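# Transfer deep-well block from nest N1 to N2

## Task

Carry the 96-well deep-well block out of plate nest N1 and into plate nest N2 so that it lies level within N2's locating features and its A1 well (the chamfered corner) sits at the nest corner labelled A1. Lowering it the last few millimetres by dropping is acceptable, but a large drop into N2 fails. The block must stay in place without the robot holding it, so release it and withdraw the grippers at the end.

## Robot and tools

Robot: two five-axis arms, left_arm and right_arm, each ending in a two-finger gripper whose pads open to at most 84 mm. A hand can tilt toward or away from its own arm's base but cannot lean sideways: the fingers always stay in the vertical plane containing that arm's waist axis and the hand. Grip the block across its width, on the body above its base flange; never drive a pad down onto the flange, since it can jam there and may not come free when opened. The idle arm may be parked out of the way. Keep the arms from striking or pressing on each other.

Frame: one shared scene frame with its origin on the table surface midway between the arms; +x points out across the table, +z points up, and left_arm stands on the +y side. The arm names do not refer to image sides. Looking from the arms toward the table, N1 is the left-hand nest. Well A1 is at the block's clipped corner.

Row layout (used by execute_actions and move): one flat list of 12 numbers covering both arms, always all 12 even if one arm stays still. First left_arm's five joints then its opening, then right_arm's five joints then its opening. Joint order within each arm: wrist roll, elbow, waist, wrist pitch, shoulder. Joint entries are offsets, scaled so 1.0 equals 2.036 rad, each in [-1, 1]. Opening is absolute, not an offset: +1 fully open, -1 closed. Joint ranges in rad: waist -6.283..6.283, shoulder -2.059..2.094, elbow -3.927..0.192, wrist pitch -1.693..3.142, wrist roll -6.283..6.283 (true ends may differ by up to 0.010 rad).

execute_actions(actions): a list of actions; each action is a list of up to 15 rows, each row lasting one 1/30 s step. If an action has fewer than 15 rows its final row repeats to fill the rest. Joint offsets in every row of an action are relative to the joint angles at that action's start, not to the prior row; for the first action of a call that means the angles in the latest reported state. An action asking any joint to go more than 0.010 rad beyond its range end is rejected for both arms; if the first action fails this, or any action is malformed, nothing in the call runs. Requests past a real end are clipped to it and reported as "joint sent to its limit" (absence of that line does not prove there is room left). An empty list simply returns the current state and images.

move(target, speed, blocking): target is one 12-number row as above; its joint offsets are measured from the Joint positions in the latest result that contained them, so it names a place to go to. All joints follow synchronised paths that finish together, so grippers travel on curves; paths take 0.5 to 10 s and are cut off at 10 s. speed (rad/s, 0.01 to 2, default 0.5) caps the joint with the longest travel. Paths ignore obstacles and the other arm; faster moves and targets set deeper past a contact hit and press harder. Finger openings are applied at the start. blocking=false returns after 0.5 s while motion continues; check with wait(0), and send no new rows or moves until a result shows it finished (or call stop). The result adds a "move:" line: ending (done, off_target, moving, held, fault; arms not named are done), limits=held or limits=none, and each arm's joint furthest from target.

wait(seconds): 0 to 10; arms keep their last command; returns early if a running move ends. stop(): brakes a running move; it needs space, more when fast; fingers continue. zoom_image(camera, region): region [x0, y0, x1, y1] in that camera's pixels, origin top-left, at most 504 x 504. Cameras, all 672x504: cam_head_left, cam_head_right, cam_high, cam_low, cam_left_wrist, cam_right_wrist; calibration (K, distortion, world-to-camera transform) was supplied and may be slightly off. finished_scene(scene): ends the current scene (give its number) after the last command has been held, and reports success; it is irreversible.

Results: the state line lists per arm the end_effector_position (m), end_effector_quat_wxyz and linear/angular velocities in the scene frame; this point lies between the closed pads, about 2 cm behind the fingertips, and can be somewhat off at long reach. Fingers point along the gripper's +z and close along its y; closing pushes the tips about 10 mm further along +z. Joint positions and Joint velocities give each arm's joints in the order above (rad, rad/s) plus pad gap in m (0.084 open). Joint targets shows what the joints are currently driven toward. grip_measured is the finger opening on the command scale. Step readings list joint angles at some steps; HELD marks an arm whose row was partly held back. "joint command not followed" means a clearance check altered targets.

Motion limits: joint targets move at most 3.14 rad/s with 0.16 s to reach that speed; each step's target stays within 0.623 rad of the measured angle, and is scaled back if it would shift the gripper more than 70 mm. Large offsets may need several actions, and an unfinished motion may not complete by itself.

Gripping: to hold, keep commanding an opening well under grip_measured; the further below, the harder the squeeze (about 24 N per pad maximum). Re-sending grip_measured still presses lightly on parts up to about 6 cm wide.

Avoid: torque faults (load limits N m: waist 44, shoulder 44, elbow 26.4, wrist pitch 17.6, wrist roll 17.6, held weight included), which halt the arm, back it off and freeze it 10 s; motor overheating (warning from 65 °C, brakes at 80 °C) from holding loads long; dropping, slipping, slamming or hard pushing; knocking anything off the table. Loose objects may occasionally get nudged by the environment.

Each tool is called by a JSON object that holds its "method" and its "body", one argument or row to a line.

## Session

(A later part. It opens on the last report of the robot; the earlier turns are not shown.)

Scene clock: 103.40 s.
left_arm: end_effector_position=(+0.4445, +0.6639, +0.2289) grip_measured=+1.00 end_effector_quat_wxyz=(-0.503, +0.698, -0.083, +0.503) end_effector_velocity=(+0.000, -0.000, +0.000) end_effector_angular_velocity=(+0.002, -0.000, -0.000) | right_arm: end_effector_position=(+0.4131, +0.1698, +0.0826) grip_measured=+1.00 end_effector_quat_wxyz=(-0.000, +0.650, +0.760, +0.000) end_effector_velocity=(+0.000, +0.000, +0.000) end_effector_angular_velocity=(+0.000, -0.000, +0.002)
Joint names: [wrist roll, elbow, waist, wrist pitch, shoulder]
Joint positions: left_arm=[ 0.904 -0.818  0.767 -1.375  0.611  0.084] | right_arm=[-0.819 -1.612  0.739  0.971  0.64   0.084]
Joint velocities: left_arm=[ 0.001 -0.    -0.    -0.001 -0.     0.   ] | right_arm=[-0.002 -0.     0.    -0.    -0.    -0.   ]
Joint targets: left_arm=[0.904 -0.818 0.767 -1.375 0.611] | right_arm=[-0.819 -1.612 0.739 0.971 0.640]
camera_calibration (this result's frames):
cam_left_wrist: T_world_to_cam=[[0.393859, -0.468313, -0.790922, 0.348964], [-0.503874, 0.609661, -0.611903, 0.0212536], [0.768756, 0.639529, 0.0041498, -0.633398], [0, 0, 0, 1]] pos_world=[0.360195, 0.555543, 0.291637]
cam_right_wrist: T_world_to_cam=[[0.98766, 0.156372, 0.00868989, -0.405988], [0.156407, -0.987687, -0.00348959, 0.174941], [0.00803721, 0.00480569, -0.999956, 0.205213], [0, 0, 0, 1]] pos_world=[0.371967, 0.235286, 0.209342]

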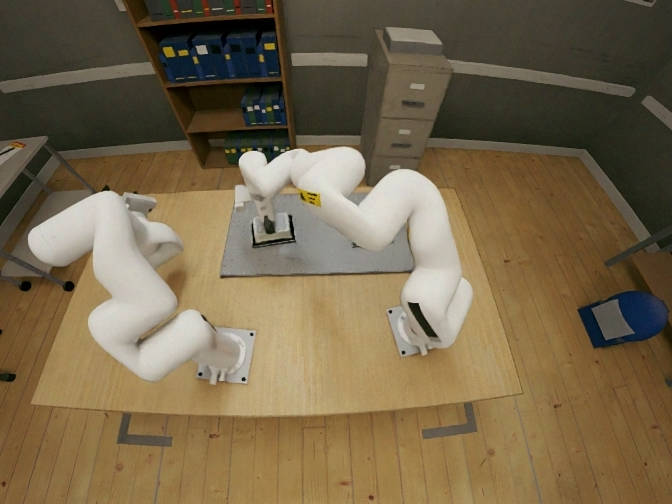

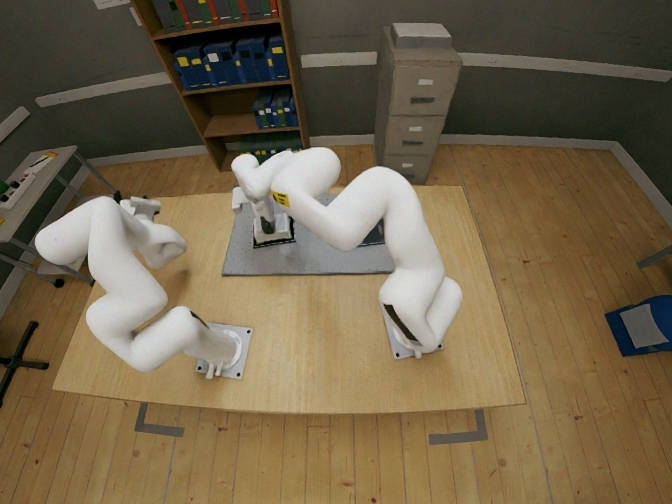

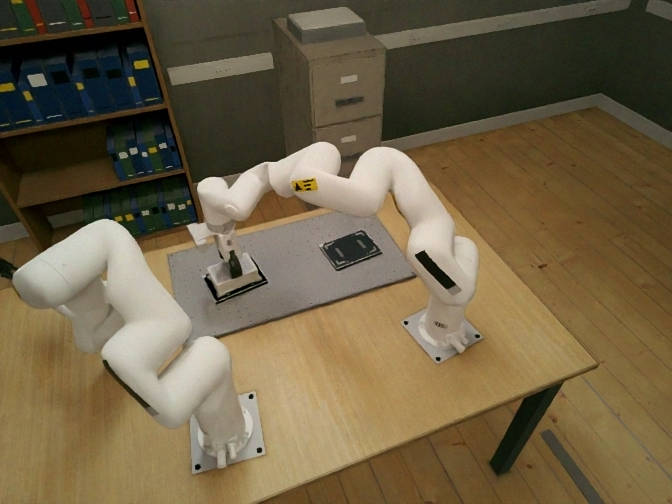

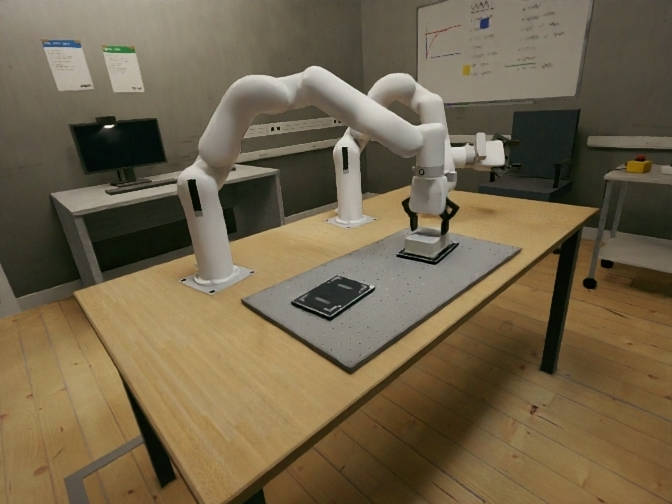

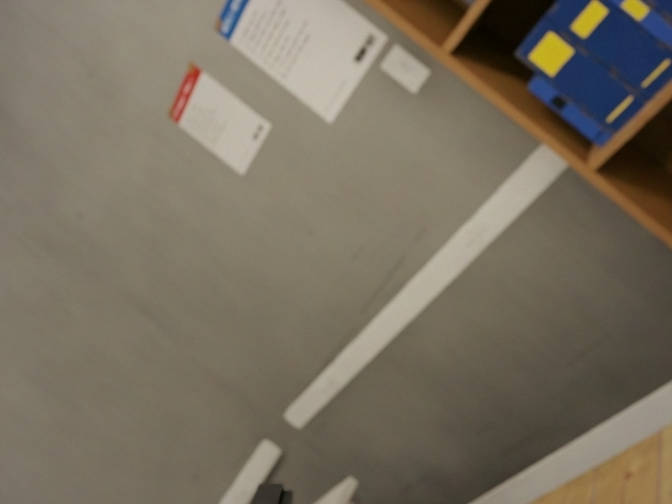

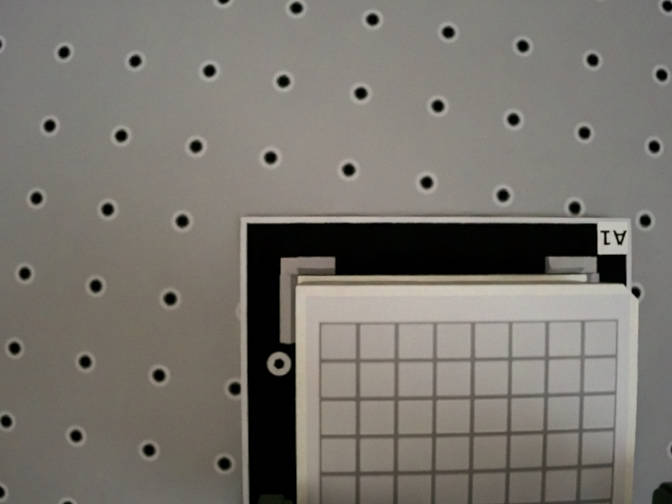

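{"method": "move", "body": {
  "target": [0,0,0,0,0,1, 0,0.003582,0,-0.006421,0.002839,1],
  "speed": 0.05
}}

{"method": "wait", "body": {
  "seconds": 1
}}

{"method": "zoom_image", "body": {
  "camera": "cam_right_wrist",
  "region": [240, 444, 340, 504]
}}

{"method": "zoom_image", "body": {
  "camera": "cam_right_wrist",
  "region": [572, 444, 672, 504]
}}

Scene clock: 111.80 s.
left_arm: end_effector_position=(+0.4445, +0.6639, +0.2289) grip_measured=+1.00 end_effector_quat_wxyz=(-0.503, +0.698, -0.083, +0.503) end_effector_velocity=(-0.000, +0.000, +0.001) end_effector_angular_velocity=(+0.000, -0.002, +0.000) | right_arm: end_effector_position=(+0.4127, +0.1694, +0.0773) grip_measured=+1.00 end_effector_quat_wxyz=(-0.000, +0.650, +0.760, +0.000) end_effector_velocity=(-0.000, +0.000, -0.000) end_effector_angular_velocity=(+0.001, -0.001, +0.000)
Joint names: [wrist roll, elbow, waist, wrist pitch, shoulder]
Joint positions: left_arm=[ 0.904 -0.818  0.767 -1.375  0.611  0.084] | right_arm=[-0.819 -1.605  0.739  0.959  0.646  0.084]
Joint velocities: left_arm=[-0.001  0.     0.    -0.001 -0.001 -0.   ] | right_arm=[ 0.     0.     0.001 -0.002  0.001  0.   ]
Joint targets: left_arm=[0.904 -0.818 0.767 -1.375 0.611] | right_arm=[-0.819 -1.605 0.739 0.958 0.646]
move: done; limits=none; left_arm: farthest joint: the waist, 0.000 radians from its target (0.000 radians at the start); right_arm: farthest joint: the wrist pitch, 0.001 radians from its target (0.014 radians at the start)
camera_calibration (this result's frames):
cam_left_wrist: T_world_to_cam=[[0.393859, -0.468313, -0.790922, 0.348964], [-0.503874, 0.609661, -0.611903, 0.0212537], [0.768756, 0.639529, 0.00414964, -0.633398], [0, 0, 0, 1]] pos_world=[0.360195, 0.555543, 0.291637]
cam_right_wrist: T_world_to_cam=[[0.98766, 0.156371, 0.00873863, -0.405539], [0.156407, -0.987686, -0.00353517, 0.174546], [0.00807823, 0.00485833, -0.999956, 0.199808], [0, 0, 0, 1]] pos_world=[0.37162, 0.234841, 0.20396]

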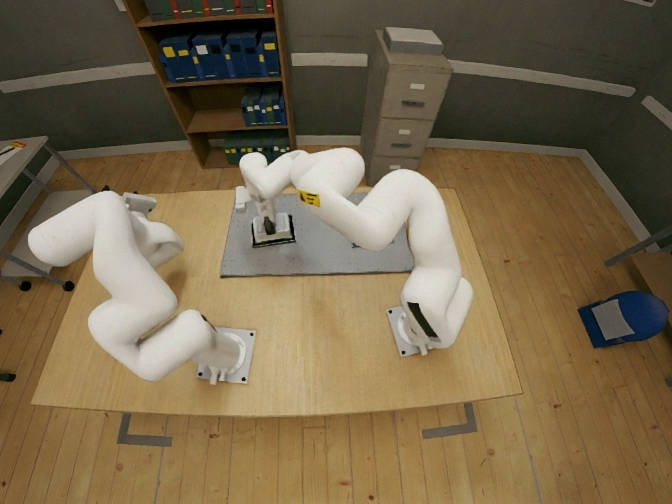

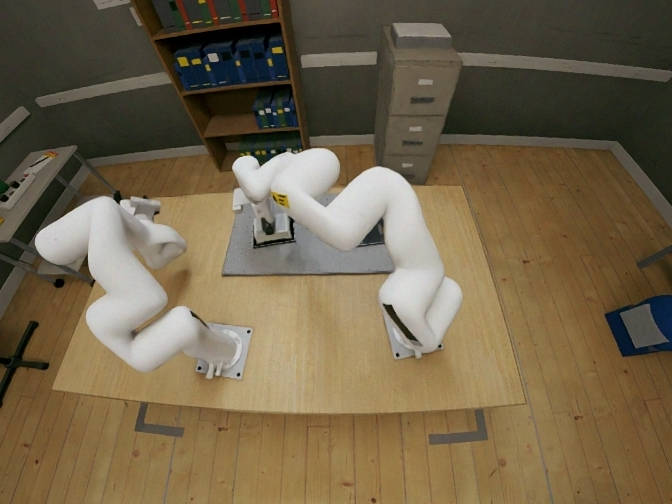

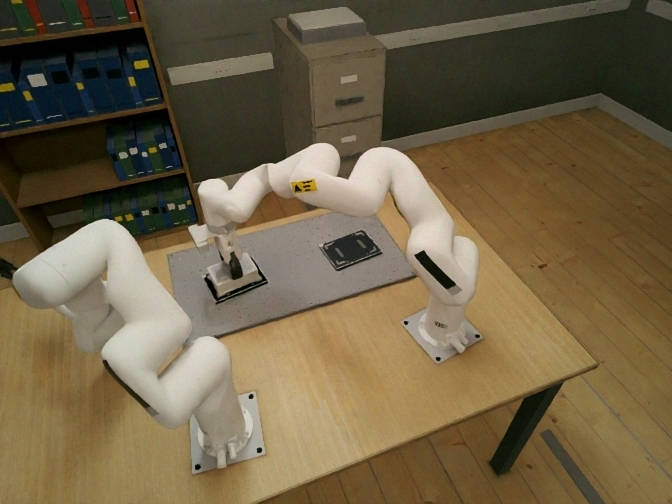

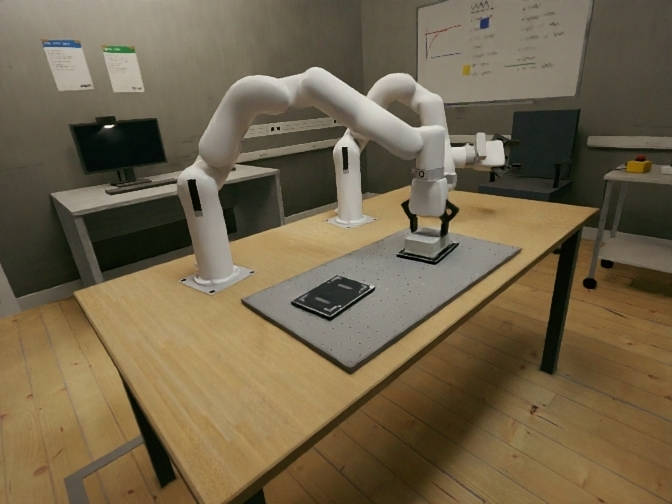

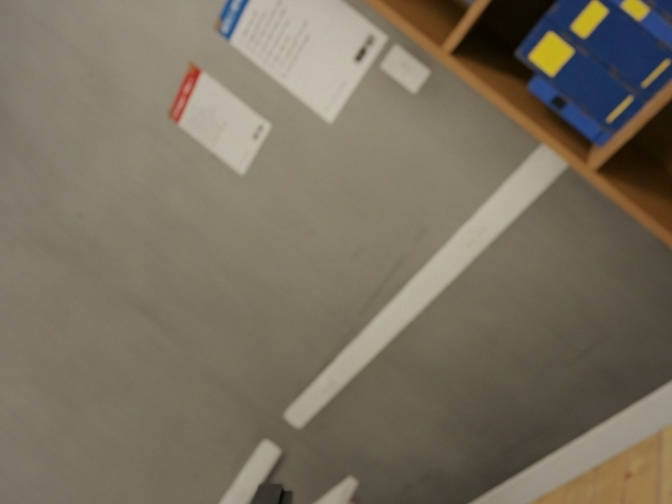

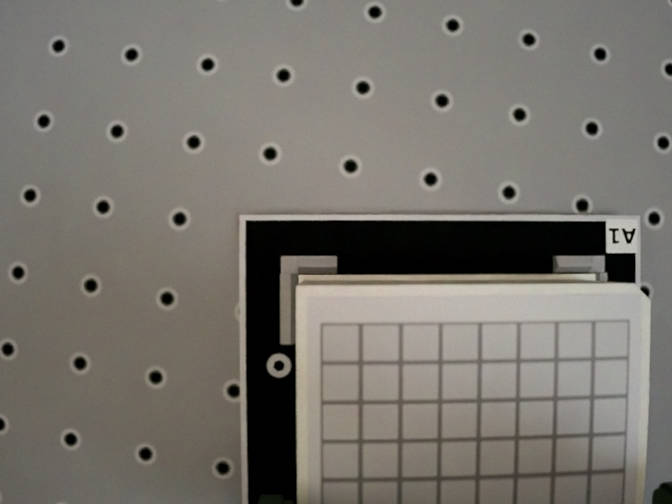

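Scene clock: 112.80 s.
left_arm: end_effector_position=(+0.4445, +0.6639, +0.2289) grip_measured=+1.00 end_effector_quat_wxyz=(-0.503, +0.698, -0.083, +0.503) end_effector_velocity=(+0.000, -0.000, -0.000) end_effector_angular_velocity=(-0.002, -0.000, -0.000) | right_arm: end_effector_position=(+0.4127, +0.1694, +0.0771) grip_measured=+1.00 end_effector_quat_wxyz=(-0.000, +0.650, +0.760, +0.000) end_effector_velocity=(-0.001, +0.001, -0.000) end_effector_angular_velocity=(-0.000, +0.000, +0.001)
Joint names: [wrist roll, elbow, waist, wrist pitch, shoulder]
Joint positions: left_arm=[ 0.904 -0.818  0.767 -1.375  0.611  0.084] | right_arm=[-0.819 -1.605  0.739  0.958  0.646  0.084]
Joint velocities: left_arm=[-0.002  0.    -0.     0.001 -0.     0.   ] | right_arm=[ 0.001  0.     0.002  0.    -0.     0.   ]
Joint targets: left_arm=[0.904 -0.818 0.767 -1.375 0.611] | right_arm=[-0.819 -1.605 0.739 0.958 0.646]
wait: 1.00 s; at rest by 0.17 s
camera_calibration (this result's frames):
cam_left_wrist: T_world_to_cam=[[0.393859, -0.468313, -0.790922, 0.348964], [-0.503874, 0.609661, -0.611903, 0.0212537], [0.768756, 0.639529, 0.00414967, -0.633398], [0, 0, 0, 1]] pos_world=[0.360195, 0.555543, 0.291637]
cam_right_wrist: T_world_to_cam=[[0.98766, 0.156372, 0.00869015, -0.405513], [0.156406, -0.987687, -0.00348984, 0.174523], [0.00803744, 0.00480597, -0.999956, 0.199727], [0, 0, 0, 1]] pos_world=[0.371608, 0.234825, 0.203851]

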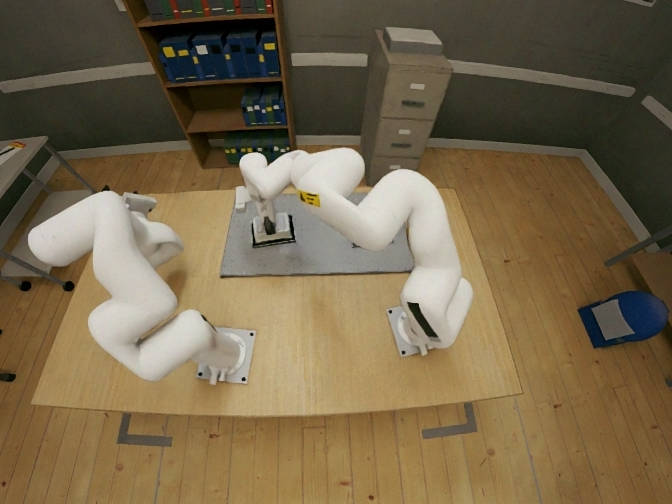

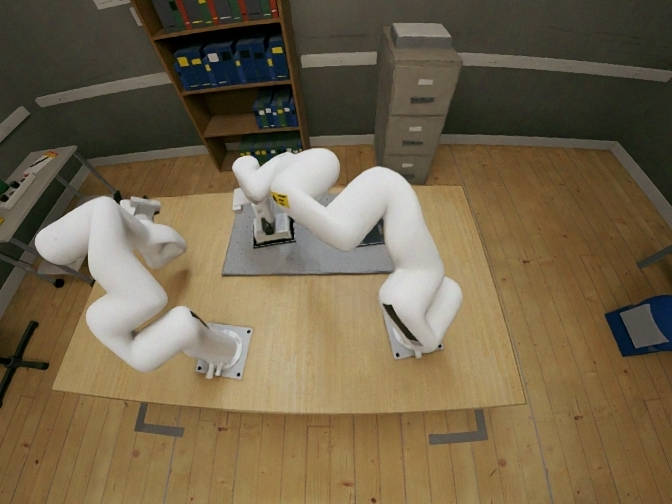

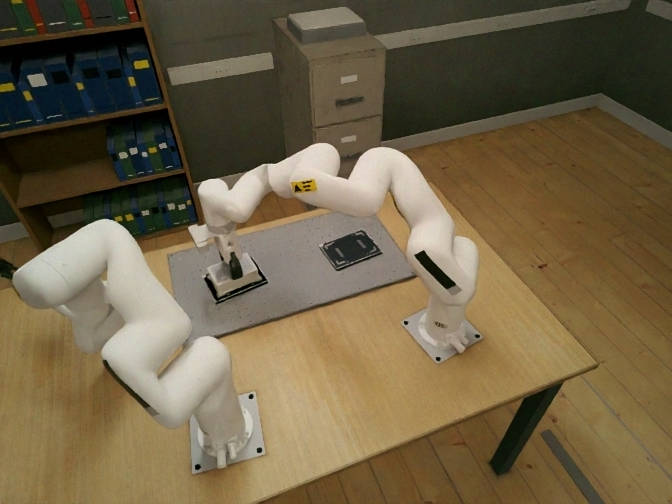

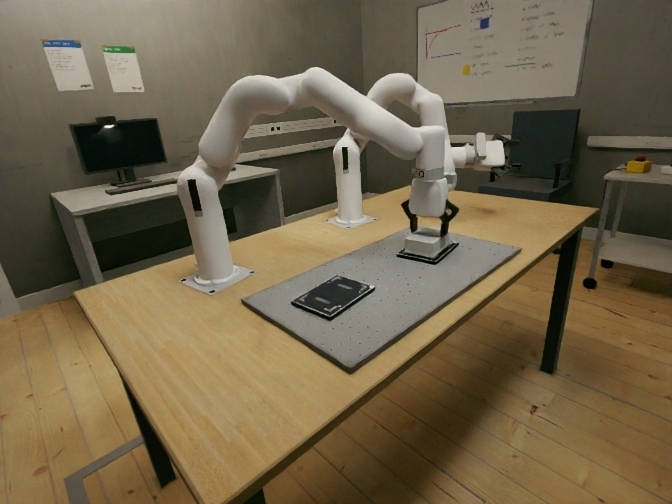

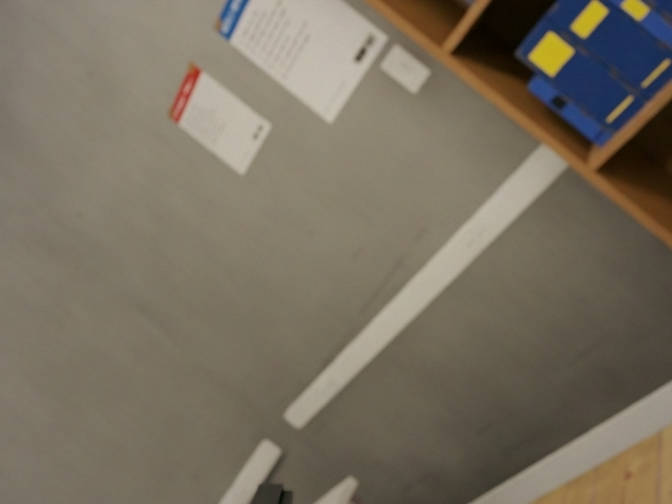

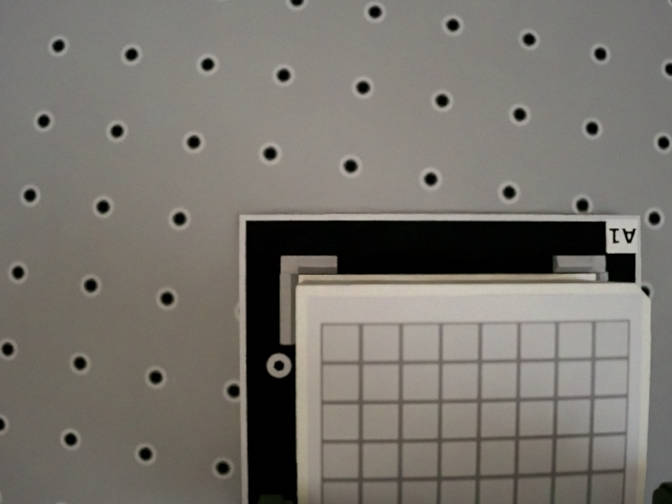

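Region (240, 444, 340, 504) of cam_right_wrist's 672x504 image, scaled by 5.040, with more detail than that image has; it fills the top 302 rows of this view, and the rest is white.

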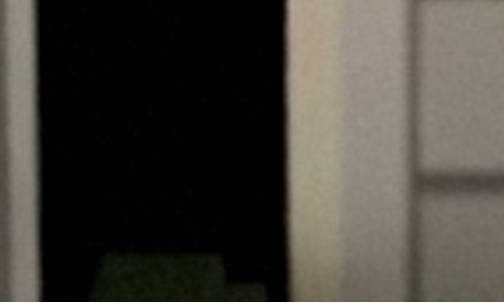

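Region (572, 444, 672, 504) of cam_right_wrist's 672x504 image, scaled by 5.040, with more detail than that image has; it fills the top 302 rows of this view, and the rest is white.

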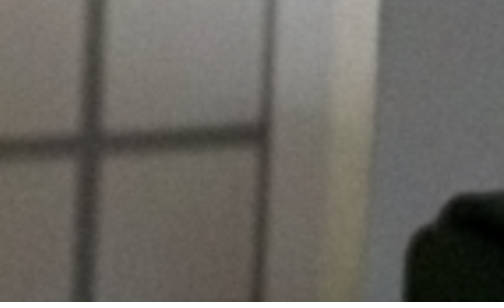

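{"method": "move", "body": {
  "target": [0,0,0,0,0,1, 0,0.00743,0,-0.03035,0.02292,1],
  "speed": 0.04
}}

{"method": "zoom_image", "body": {
  "camera": "cam_low",
  "region": [380, 190, 480, 275]
}}

Scene clock: 123.63 s.
left_arm: end_effector_position=(+0.4445, +0.6639, +0.2289) grip_measured=+1.00 end_effector_quat_wxyz=(-0.503, +0.698, -0.083, +0.503) end_effector_velocity=(+0.000, -0.000, -0.000) end_effector_angular_velocity=(-0.000, +0.001, -0.000) | right_arm: end_effector_position=(+0.4128, +0.1694, +0.0473) grip_measured=+1.00 end_effector_quat_wxyz=(-0.000, +0.650, +0.760, +0.000) end_effector_velocity=(+0.000, +0.000, -0.000) end_effector_angular_velocity=(+0.001, -0.001, +0.002)
Joint names: [wrist roll, elbow, waist, wrist pitch, shoulder]
Joint positions: left_arm=[ 0.904 -0.818  0.767 -1.375  0.611  0.084] | right_arm=[-0.819 -1.59   0.739  0.897  0.692  0.084]
Joint velocities: left_arm=[ 0.    -0.    -0.     0.001 -0.     0.   ] | right_arm=[-0.002  0.    -0.    -0.002  0.     0.   ]
Joint targets: left_arm=[0.904 -0.818 0.767 -1.375 0.611] | right_arm=[-0.819 -1.590 0.739 0.897 0.693]
move: done; limits=none; left_arm: farthest joint: the waist, 0.000 radians from its target (0.000 radians at the start); right_arm: farthest joint: the wrist pitch, 0.001 radians from its target (0.062 radians at the start)
camera_calibration (this result's frames):
cam_left_wrist: T_world_to_cam=[[0.393859, -0.468313, -0.790922, 0.348964], [-0.503874, 0.609661, -0.611903, 0.0212537], [0.768756, 0.639529, 0.0041495, -0.633398], [0, 0, 0, 1]] pos_world=[0.360195, 0.555543, 0.291637]
cam_right_wrist: T_world_to_cam=[[0.987659, 0.15637, 0.0088397, -0.405314], [0.156407, -0.987686, -0.00362969, 0.174475], [0.00816327, 0.00496749, -0.999954, 0.169845], [0, 0, 0, 1]] pos_world=[0.371636, 0.234862, 0.174053]

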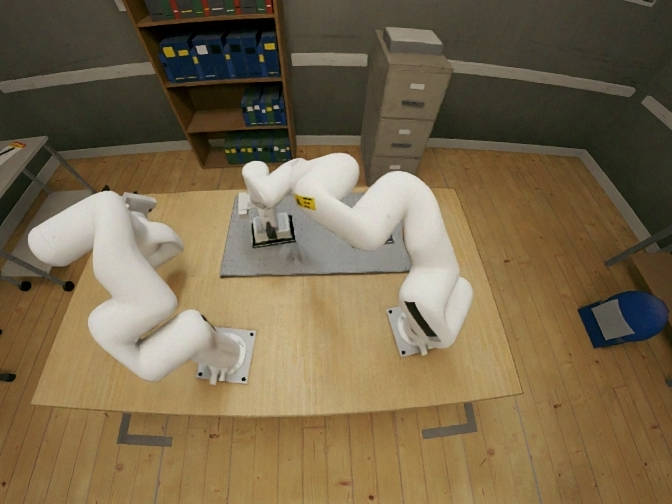

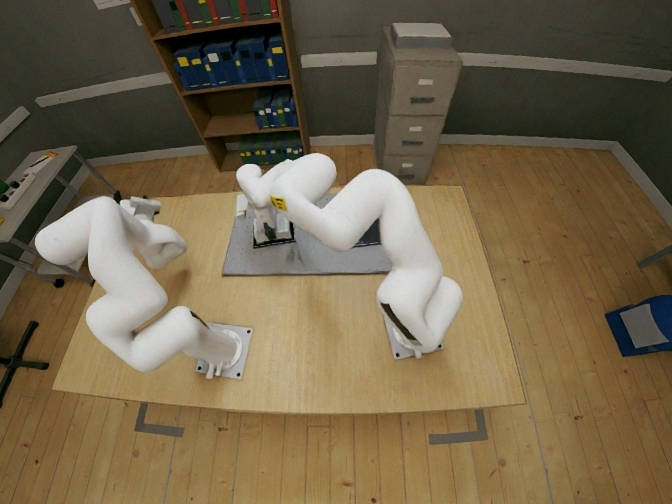

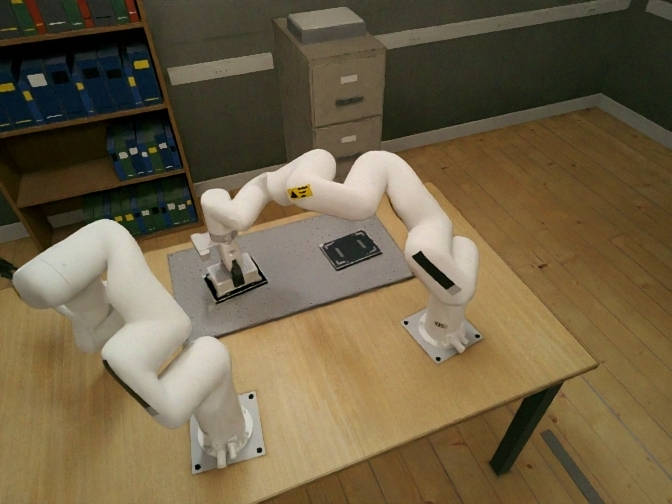

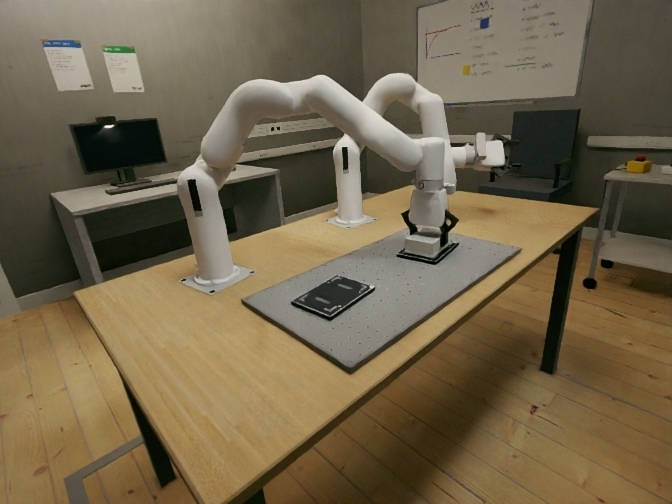

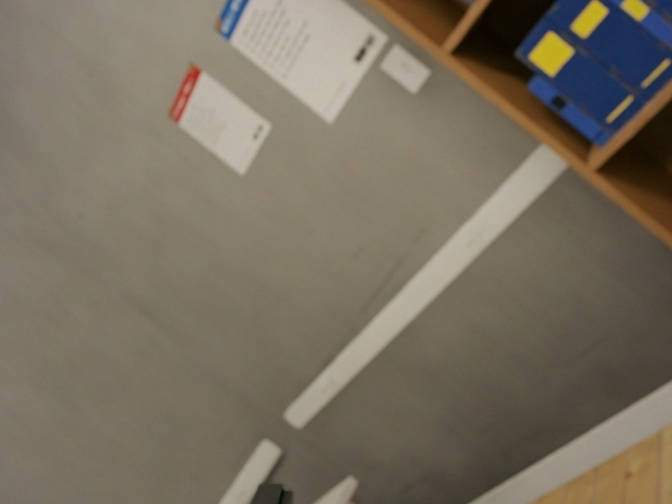

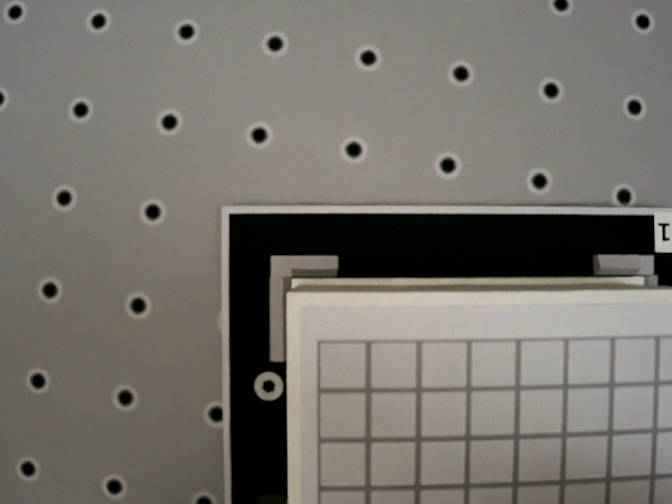

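Region (380, 190, 480, 275) of cam_low's 672x504 image, scaled by 5.040, with more detail than that image has; it fills the top 428 rows of this view, and the rest is white.

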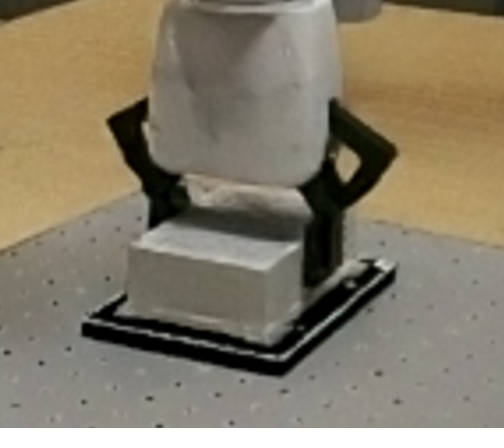

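{"method": "execute_actions", "body": {
  "actions": [
    [[0,0,0,0,0,1,0,0,0,0,0,0.97],[0,0,0,0,0,1,0,0,0,0,0,0.95],[0,0,0,0,0,1,0,0,0,0,0,0.93],[0,0,0,0,0,1,0,0,0,0,0,0.9],[0,0,0,0,0,1,0,0,0,0,0,0.85],[0,0,0,0,0,1,0,0,0,0,0,0.8],[0,0,0,0,0,1,0,0,0,0,0,0.7],[0,0,0,0,0,1,0,0,0,0,0,0.6],[0,0,0,0,0,1,0,0,0,0,0,0.4],[0,0,0,0,0,1,0,0,0,0,0,0.2],[0,0,0,0,0,1,0,0,0,0,0,0.0],[0,0,0,0,0,1,0,0,0,0,0,-0.25],[0,0,0,0,0,1,0,0,0,0,0,-0.5],[0,0,0,0,0,1,0,0,0,0,0,-0.75],[0,0,0,0,0,1,0,0,0,0,0,-1]]
  ]
}}

{"method": "zoom_image", "body": {
  "camera": "cam_right_wrist",
  "region": [210, 195, 360, 315]
}}

{"method": "zoom_image", "body": {
  "camera": "cam_right_wrist",
  "region": [552, 195, 672, 315]
}}

Scene clock: 128.27 s.
left_arm: end_effector_position=(+0.4445, +0.6639, +0.2289) grip_measured=+1.00 end_effector_quat_wxyz=(-0.503, +0.698, -0.083, +0.503) end_effector_velocity=(+0.000, -0.000, -0.000) end_effector_angular_velocity=(-0.000, +0.001, -0.000) | right_arm: end_effector_position=(+0.4128, +0.1694, +0.0473) grip_measured=+0.96 end_effector_quat_wxyz=(-0.000, +0.650, +0.760, +0.000) end_effector_velocity=(-0.001, +0.000, +0.000) end_effector_angular_velocity=(-0.000, +0.000, -0.000)
Joint names: [wrist roll, elbow, waist, wrist pitch, shoulder]
Joint positions: left_arm=[ 0.904 -0.818  0.767 -1.375  0.611  0.084] | right_arm=[-0.819 -1.59   0.739  0.897  0.692  0.083]
Joint velocities: left_arm=[ 0.    -0.    -0.     0.001 -0.    -0.   ] | right_arm=[ 0.001  0.001  0.001  0.    -0.001  0.   ]
Joint targets: left_arm=[0.904 -0.818 0.767 -1.375 0.611] | right_arm=[-0.819 -1.590 0.739 0.897 0.692]
Step readings (joint positions):
0: left_arm=[0.904 -0.818 0.767 -1.375 0.611] | right_arm=[-0.819 -1.590 0.739 0.897 0.693]
1: left_arm=[0.904 -0.818 0.767 -1.375 0.611] | right_arm=[-0.819 -1.590 0.739 0.897 0.693]
2: left_arm=[0.904 -0.818 0.767 -1.375 0.611] | right_arm=[-0.819 -1.590 0.739 0.897 0.693]
4: left_arm=[0.904 -0.818 0.767 -1.375 0.611] | right_arm=[-0.819 -1.590 0.739 0.897 0.692]
8: left_arm=[0.904 -0.818 0.767 -1.375 0.611] | right_arm=[-0.819 -1.590 0.739 0.897 0.692]
15: Joint positions above
camera_calibration (this result's frames):
cam_left_wrist: T_world_to_cam=[[0.393859, -0.468313, -0.790922, 0.348964], [-0.503874, 0.60966, -0.611903, 0.0212538], [0.768756, 0.639529, 0.00414938, -0.633398], [0, 0, 0, 1]] pos_world=[0.360195, 0.555543, 0.291637]
cam_right_wrist: T_world_to_cam=[[0.987661, 0.156358, 0.00884205, -0.405318], [0.156395, -0.987688, -0.00363189, 0.174476], [0.00816531, 0.00496993, -0.999954, 0.169837], [0, 0, 0, 1]] pos_world=[0.371643, 0.234859, 0.174047]

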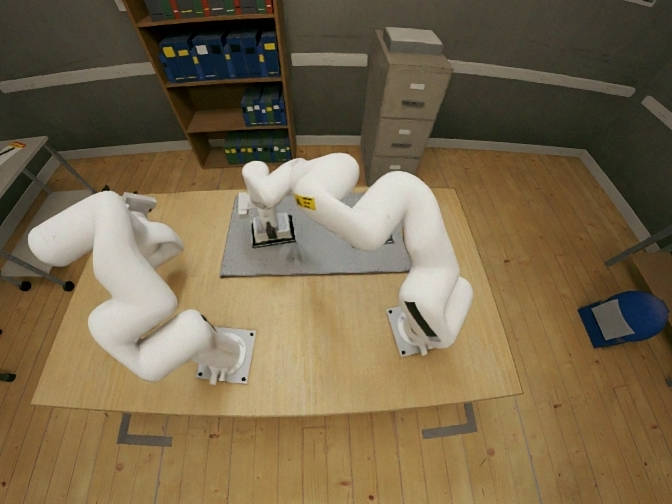

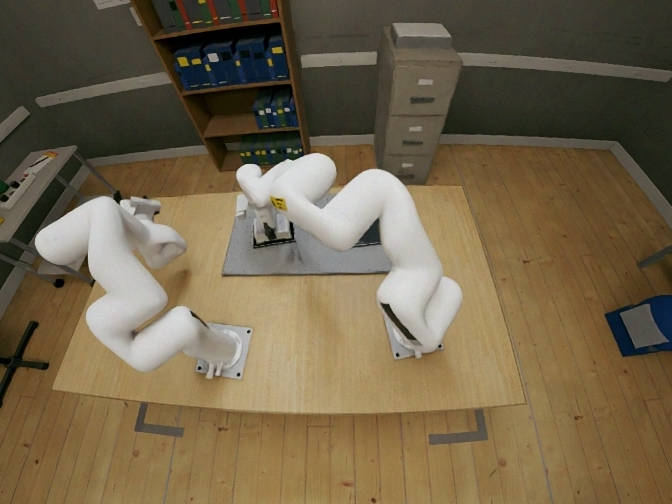

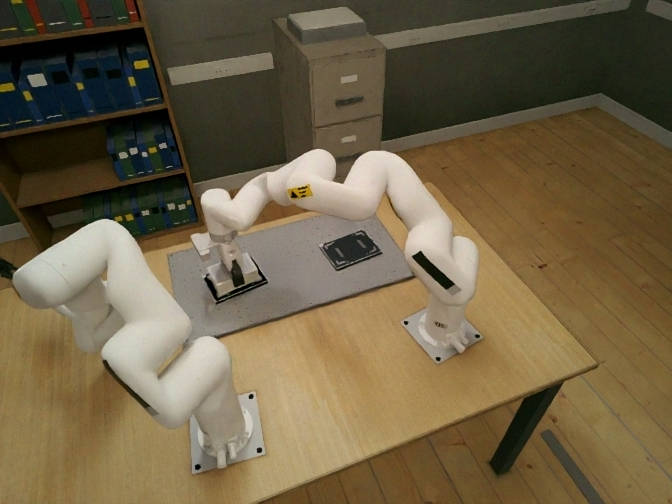

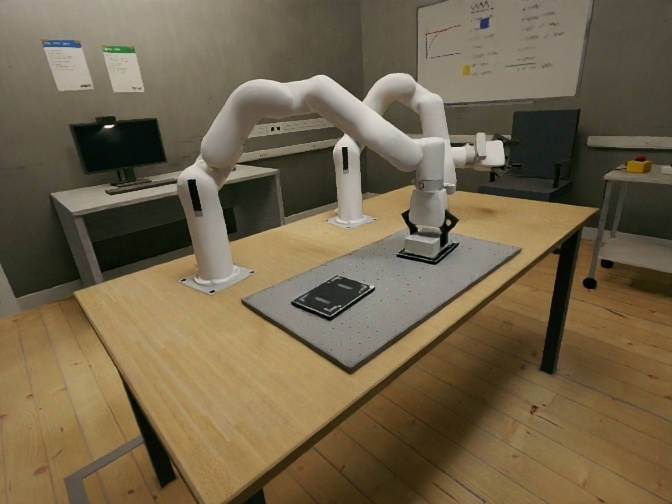

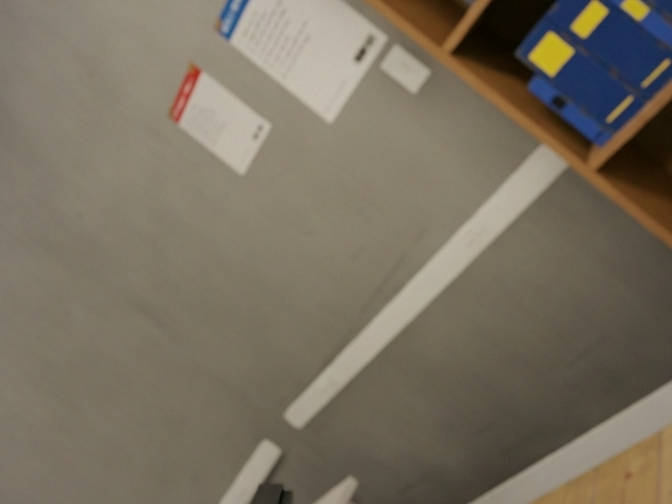

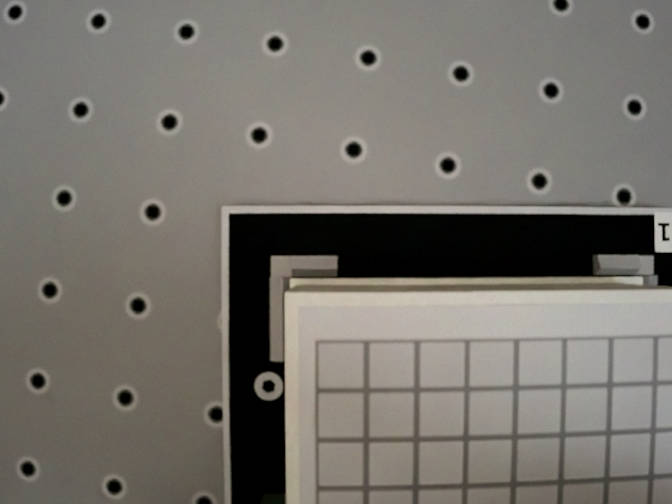

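Region (210, 195, 360, 315) of cam_right_wrist's 672x504 image, scaled by 3.360, with more detail than that image has; it fills the top 403 rows of this view, and the rest is white.

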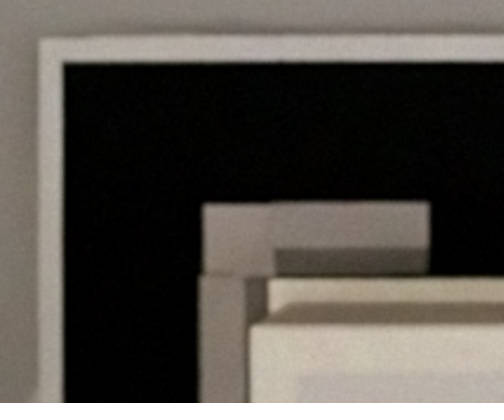

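Region (552, 195, 672, 315) of cam_right_wrist's 672x504 image, scaled by 4.200, with more detail than that image has.

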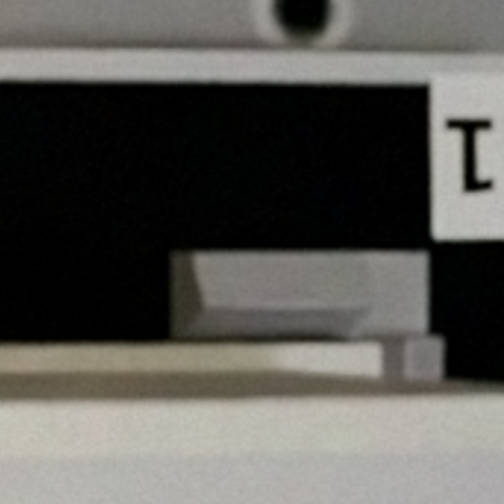

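{"method": "move", "body": {
  "target": [0,0,0,0,0,1, 0,-0.00743,0,0.03035,-0.02292,-1],
  "speed": 0.08
}}

{"method": "zoom_image", "body": {
  "camera": "cam_high",
  "region": [310, 220, 394, 280]
}}

{"method": "zoom_image", "body": {
  "camera": "cam_high",
  "region": [194, 250, 278, 310]
}}

Scene clock: 136.50 s.
left_arm: end_effector_position=(+0.4445, +0.6639, +0.2289) grip_measured=+1.00 end_effector_quat_wxyz=(-0.503, +0.698, -0.083, +0.503) end_effector_velocity=(-0.000, -0.000, -0.001) end_effector_angular_velocity=(-0.001, +0.001, -0.000) | right_arm: end_effector_position=(+0.4127, +0.1693, +0.0770) grip_measured=+0.96 end_effector_quat_wxyz=(+0.000, +0.650, +0.760, +0.000) end_effector_velocity=(+0.001, +0.001, +0.003) end_effector_angular_velocity=(+0.003, -0.002, -0.000)
Joint names: [wrist roll, elbow, waist, wrist pitch, shoulder]
Joint positions: left_arm=[ 0.904 -0.818  0.767 -1.375  0.611  0.084] | right_arm=[-0.819 -1.605  0.739  0.958  0.646  0.083]
Joint velocities: left_arm=[-0.    -0.    -0.    -0.     0.002 -0.   ] | right_arm=[ 0.    -0.002 -0.     0.002 -0.003 -0.   ]
Joint targets: left_arm=[0.904 -0.818 0.767 -1.375 0.611] | right_arm=[-0.819 -1.605 0.739 0.959 0.646]
move: done; limits=none; left_arm: farthest joint: the waist, 0.000 radians from its target (0.000 radians at the start); right_arm: farthest joint: the shoulder, 0.001 radians from its target (0.047 radians at the start)
camera_calibration (this result's frames):
cam_left_wrist: T_world_to_cam=[[0.393859, -0.468313, -0.790922, 0.348964], [-0.503874, 0.60966, -0.611903, 0.0212539], [0.768756, 0.639529, 0.0041493, -0.633398], [0, 0, 0, 1]] pos_world=[0.360195, 0.555543, 0.291637]
cam_right_wrist: T_world_to_cam=[[0.987663, 0.156361, 0.00851142, -0.405454], [0.156393, -0.987689, -0.0033227, 0.174464], [0.0078871, 0.00461283, -0.999958, 0.1997], [0, 0, 0, 1]] pos_world=[0.371592, 0.234792, 0.203722]

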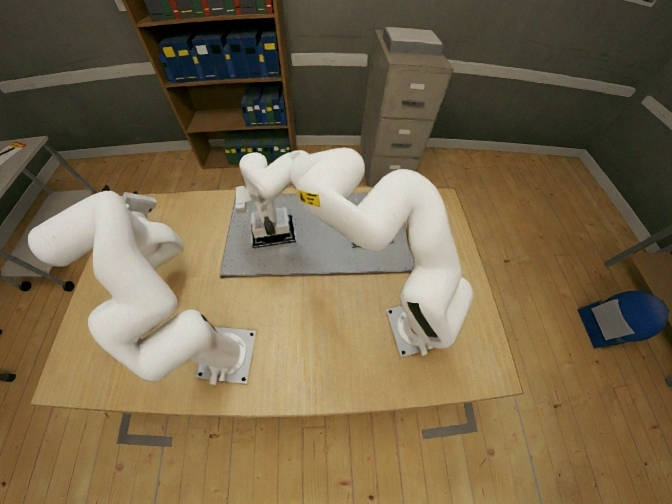

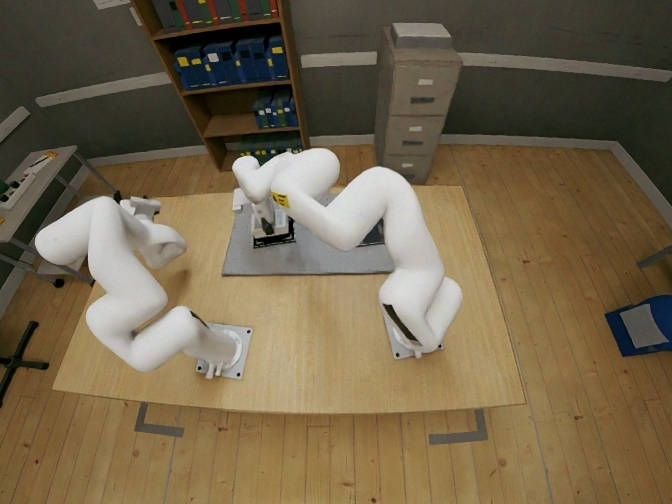

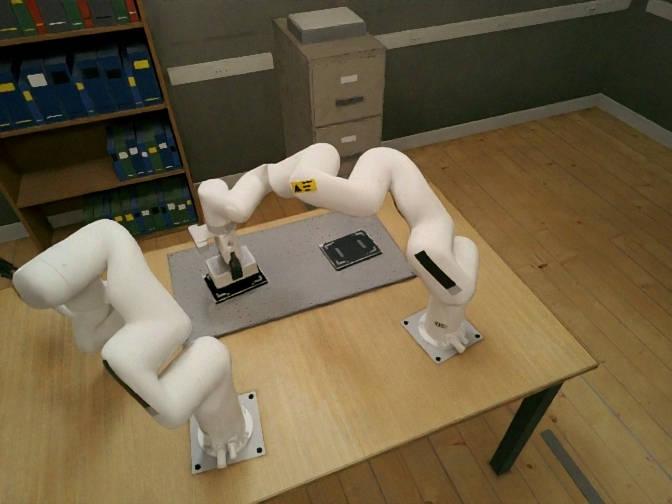

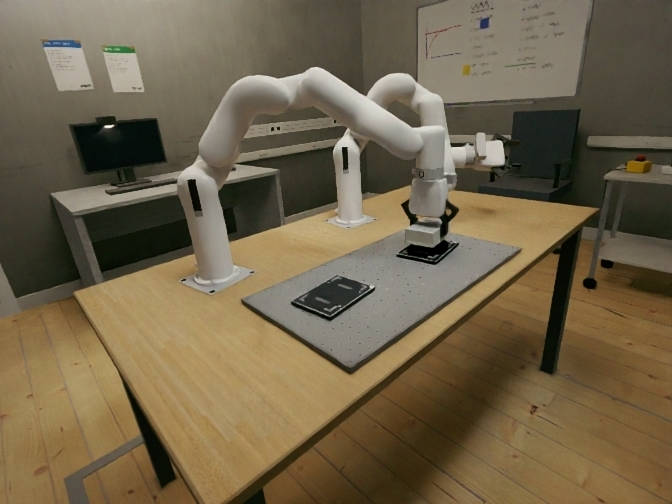

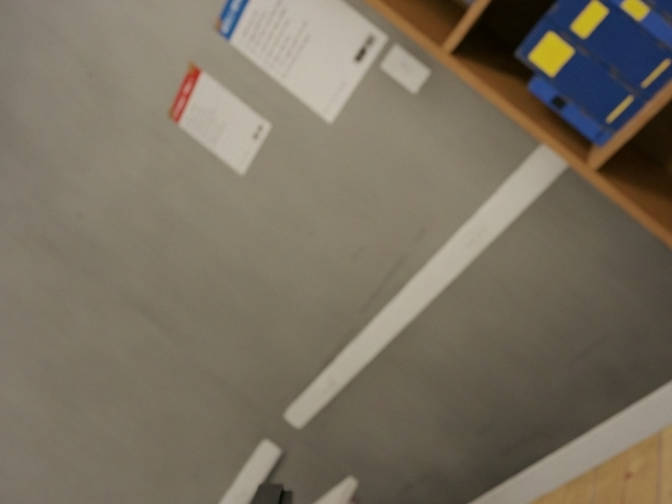

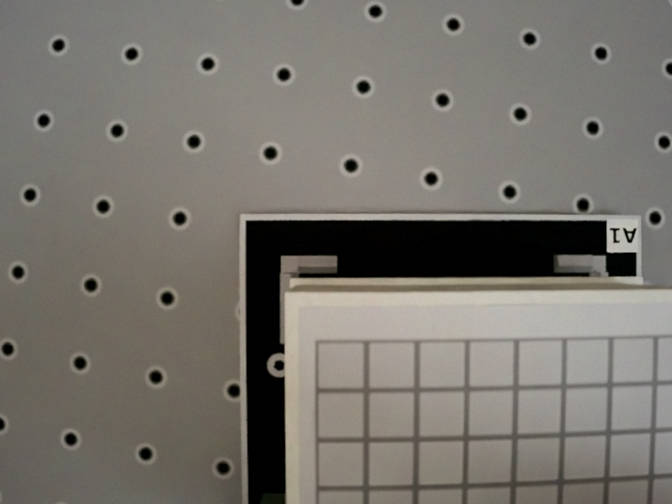

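Region (310, 220, 394, 280) of cam_high's 672x504 image, scaled by 6.000, with more detail than that image has; it fills the top 360 rows of this view, and the rest is white.

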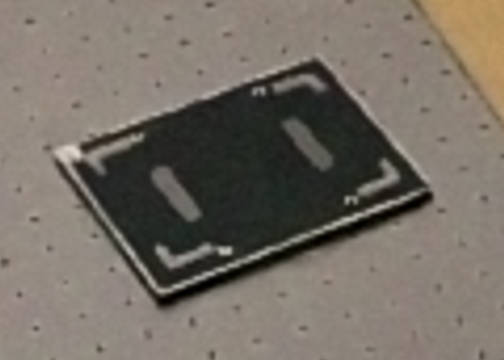

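Region (194, 250, 278, 310) of cam_high's 672x504 image, scaled by 6.000, with more detail than that image has; it fills the top 360 rows of this view, and the rest is white.

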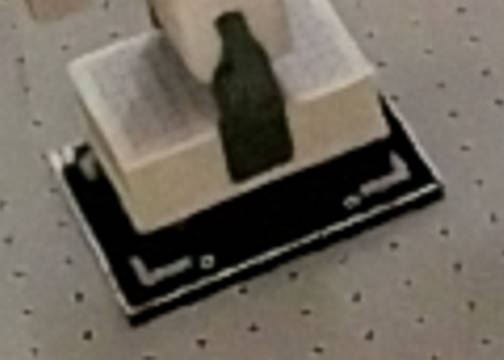

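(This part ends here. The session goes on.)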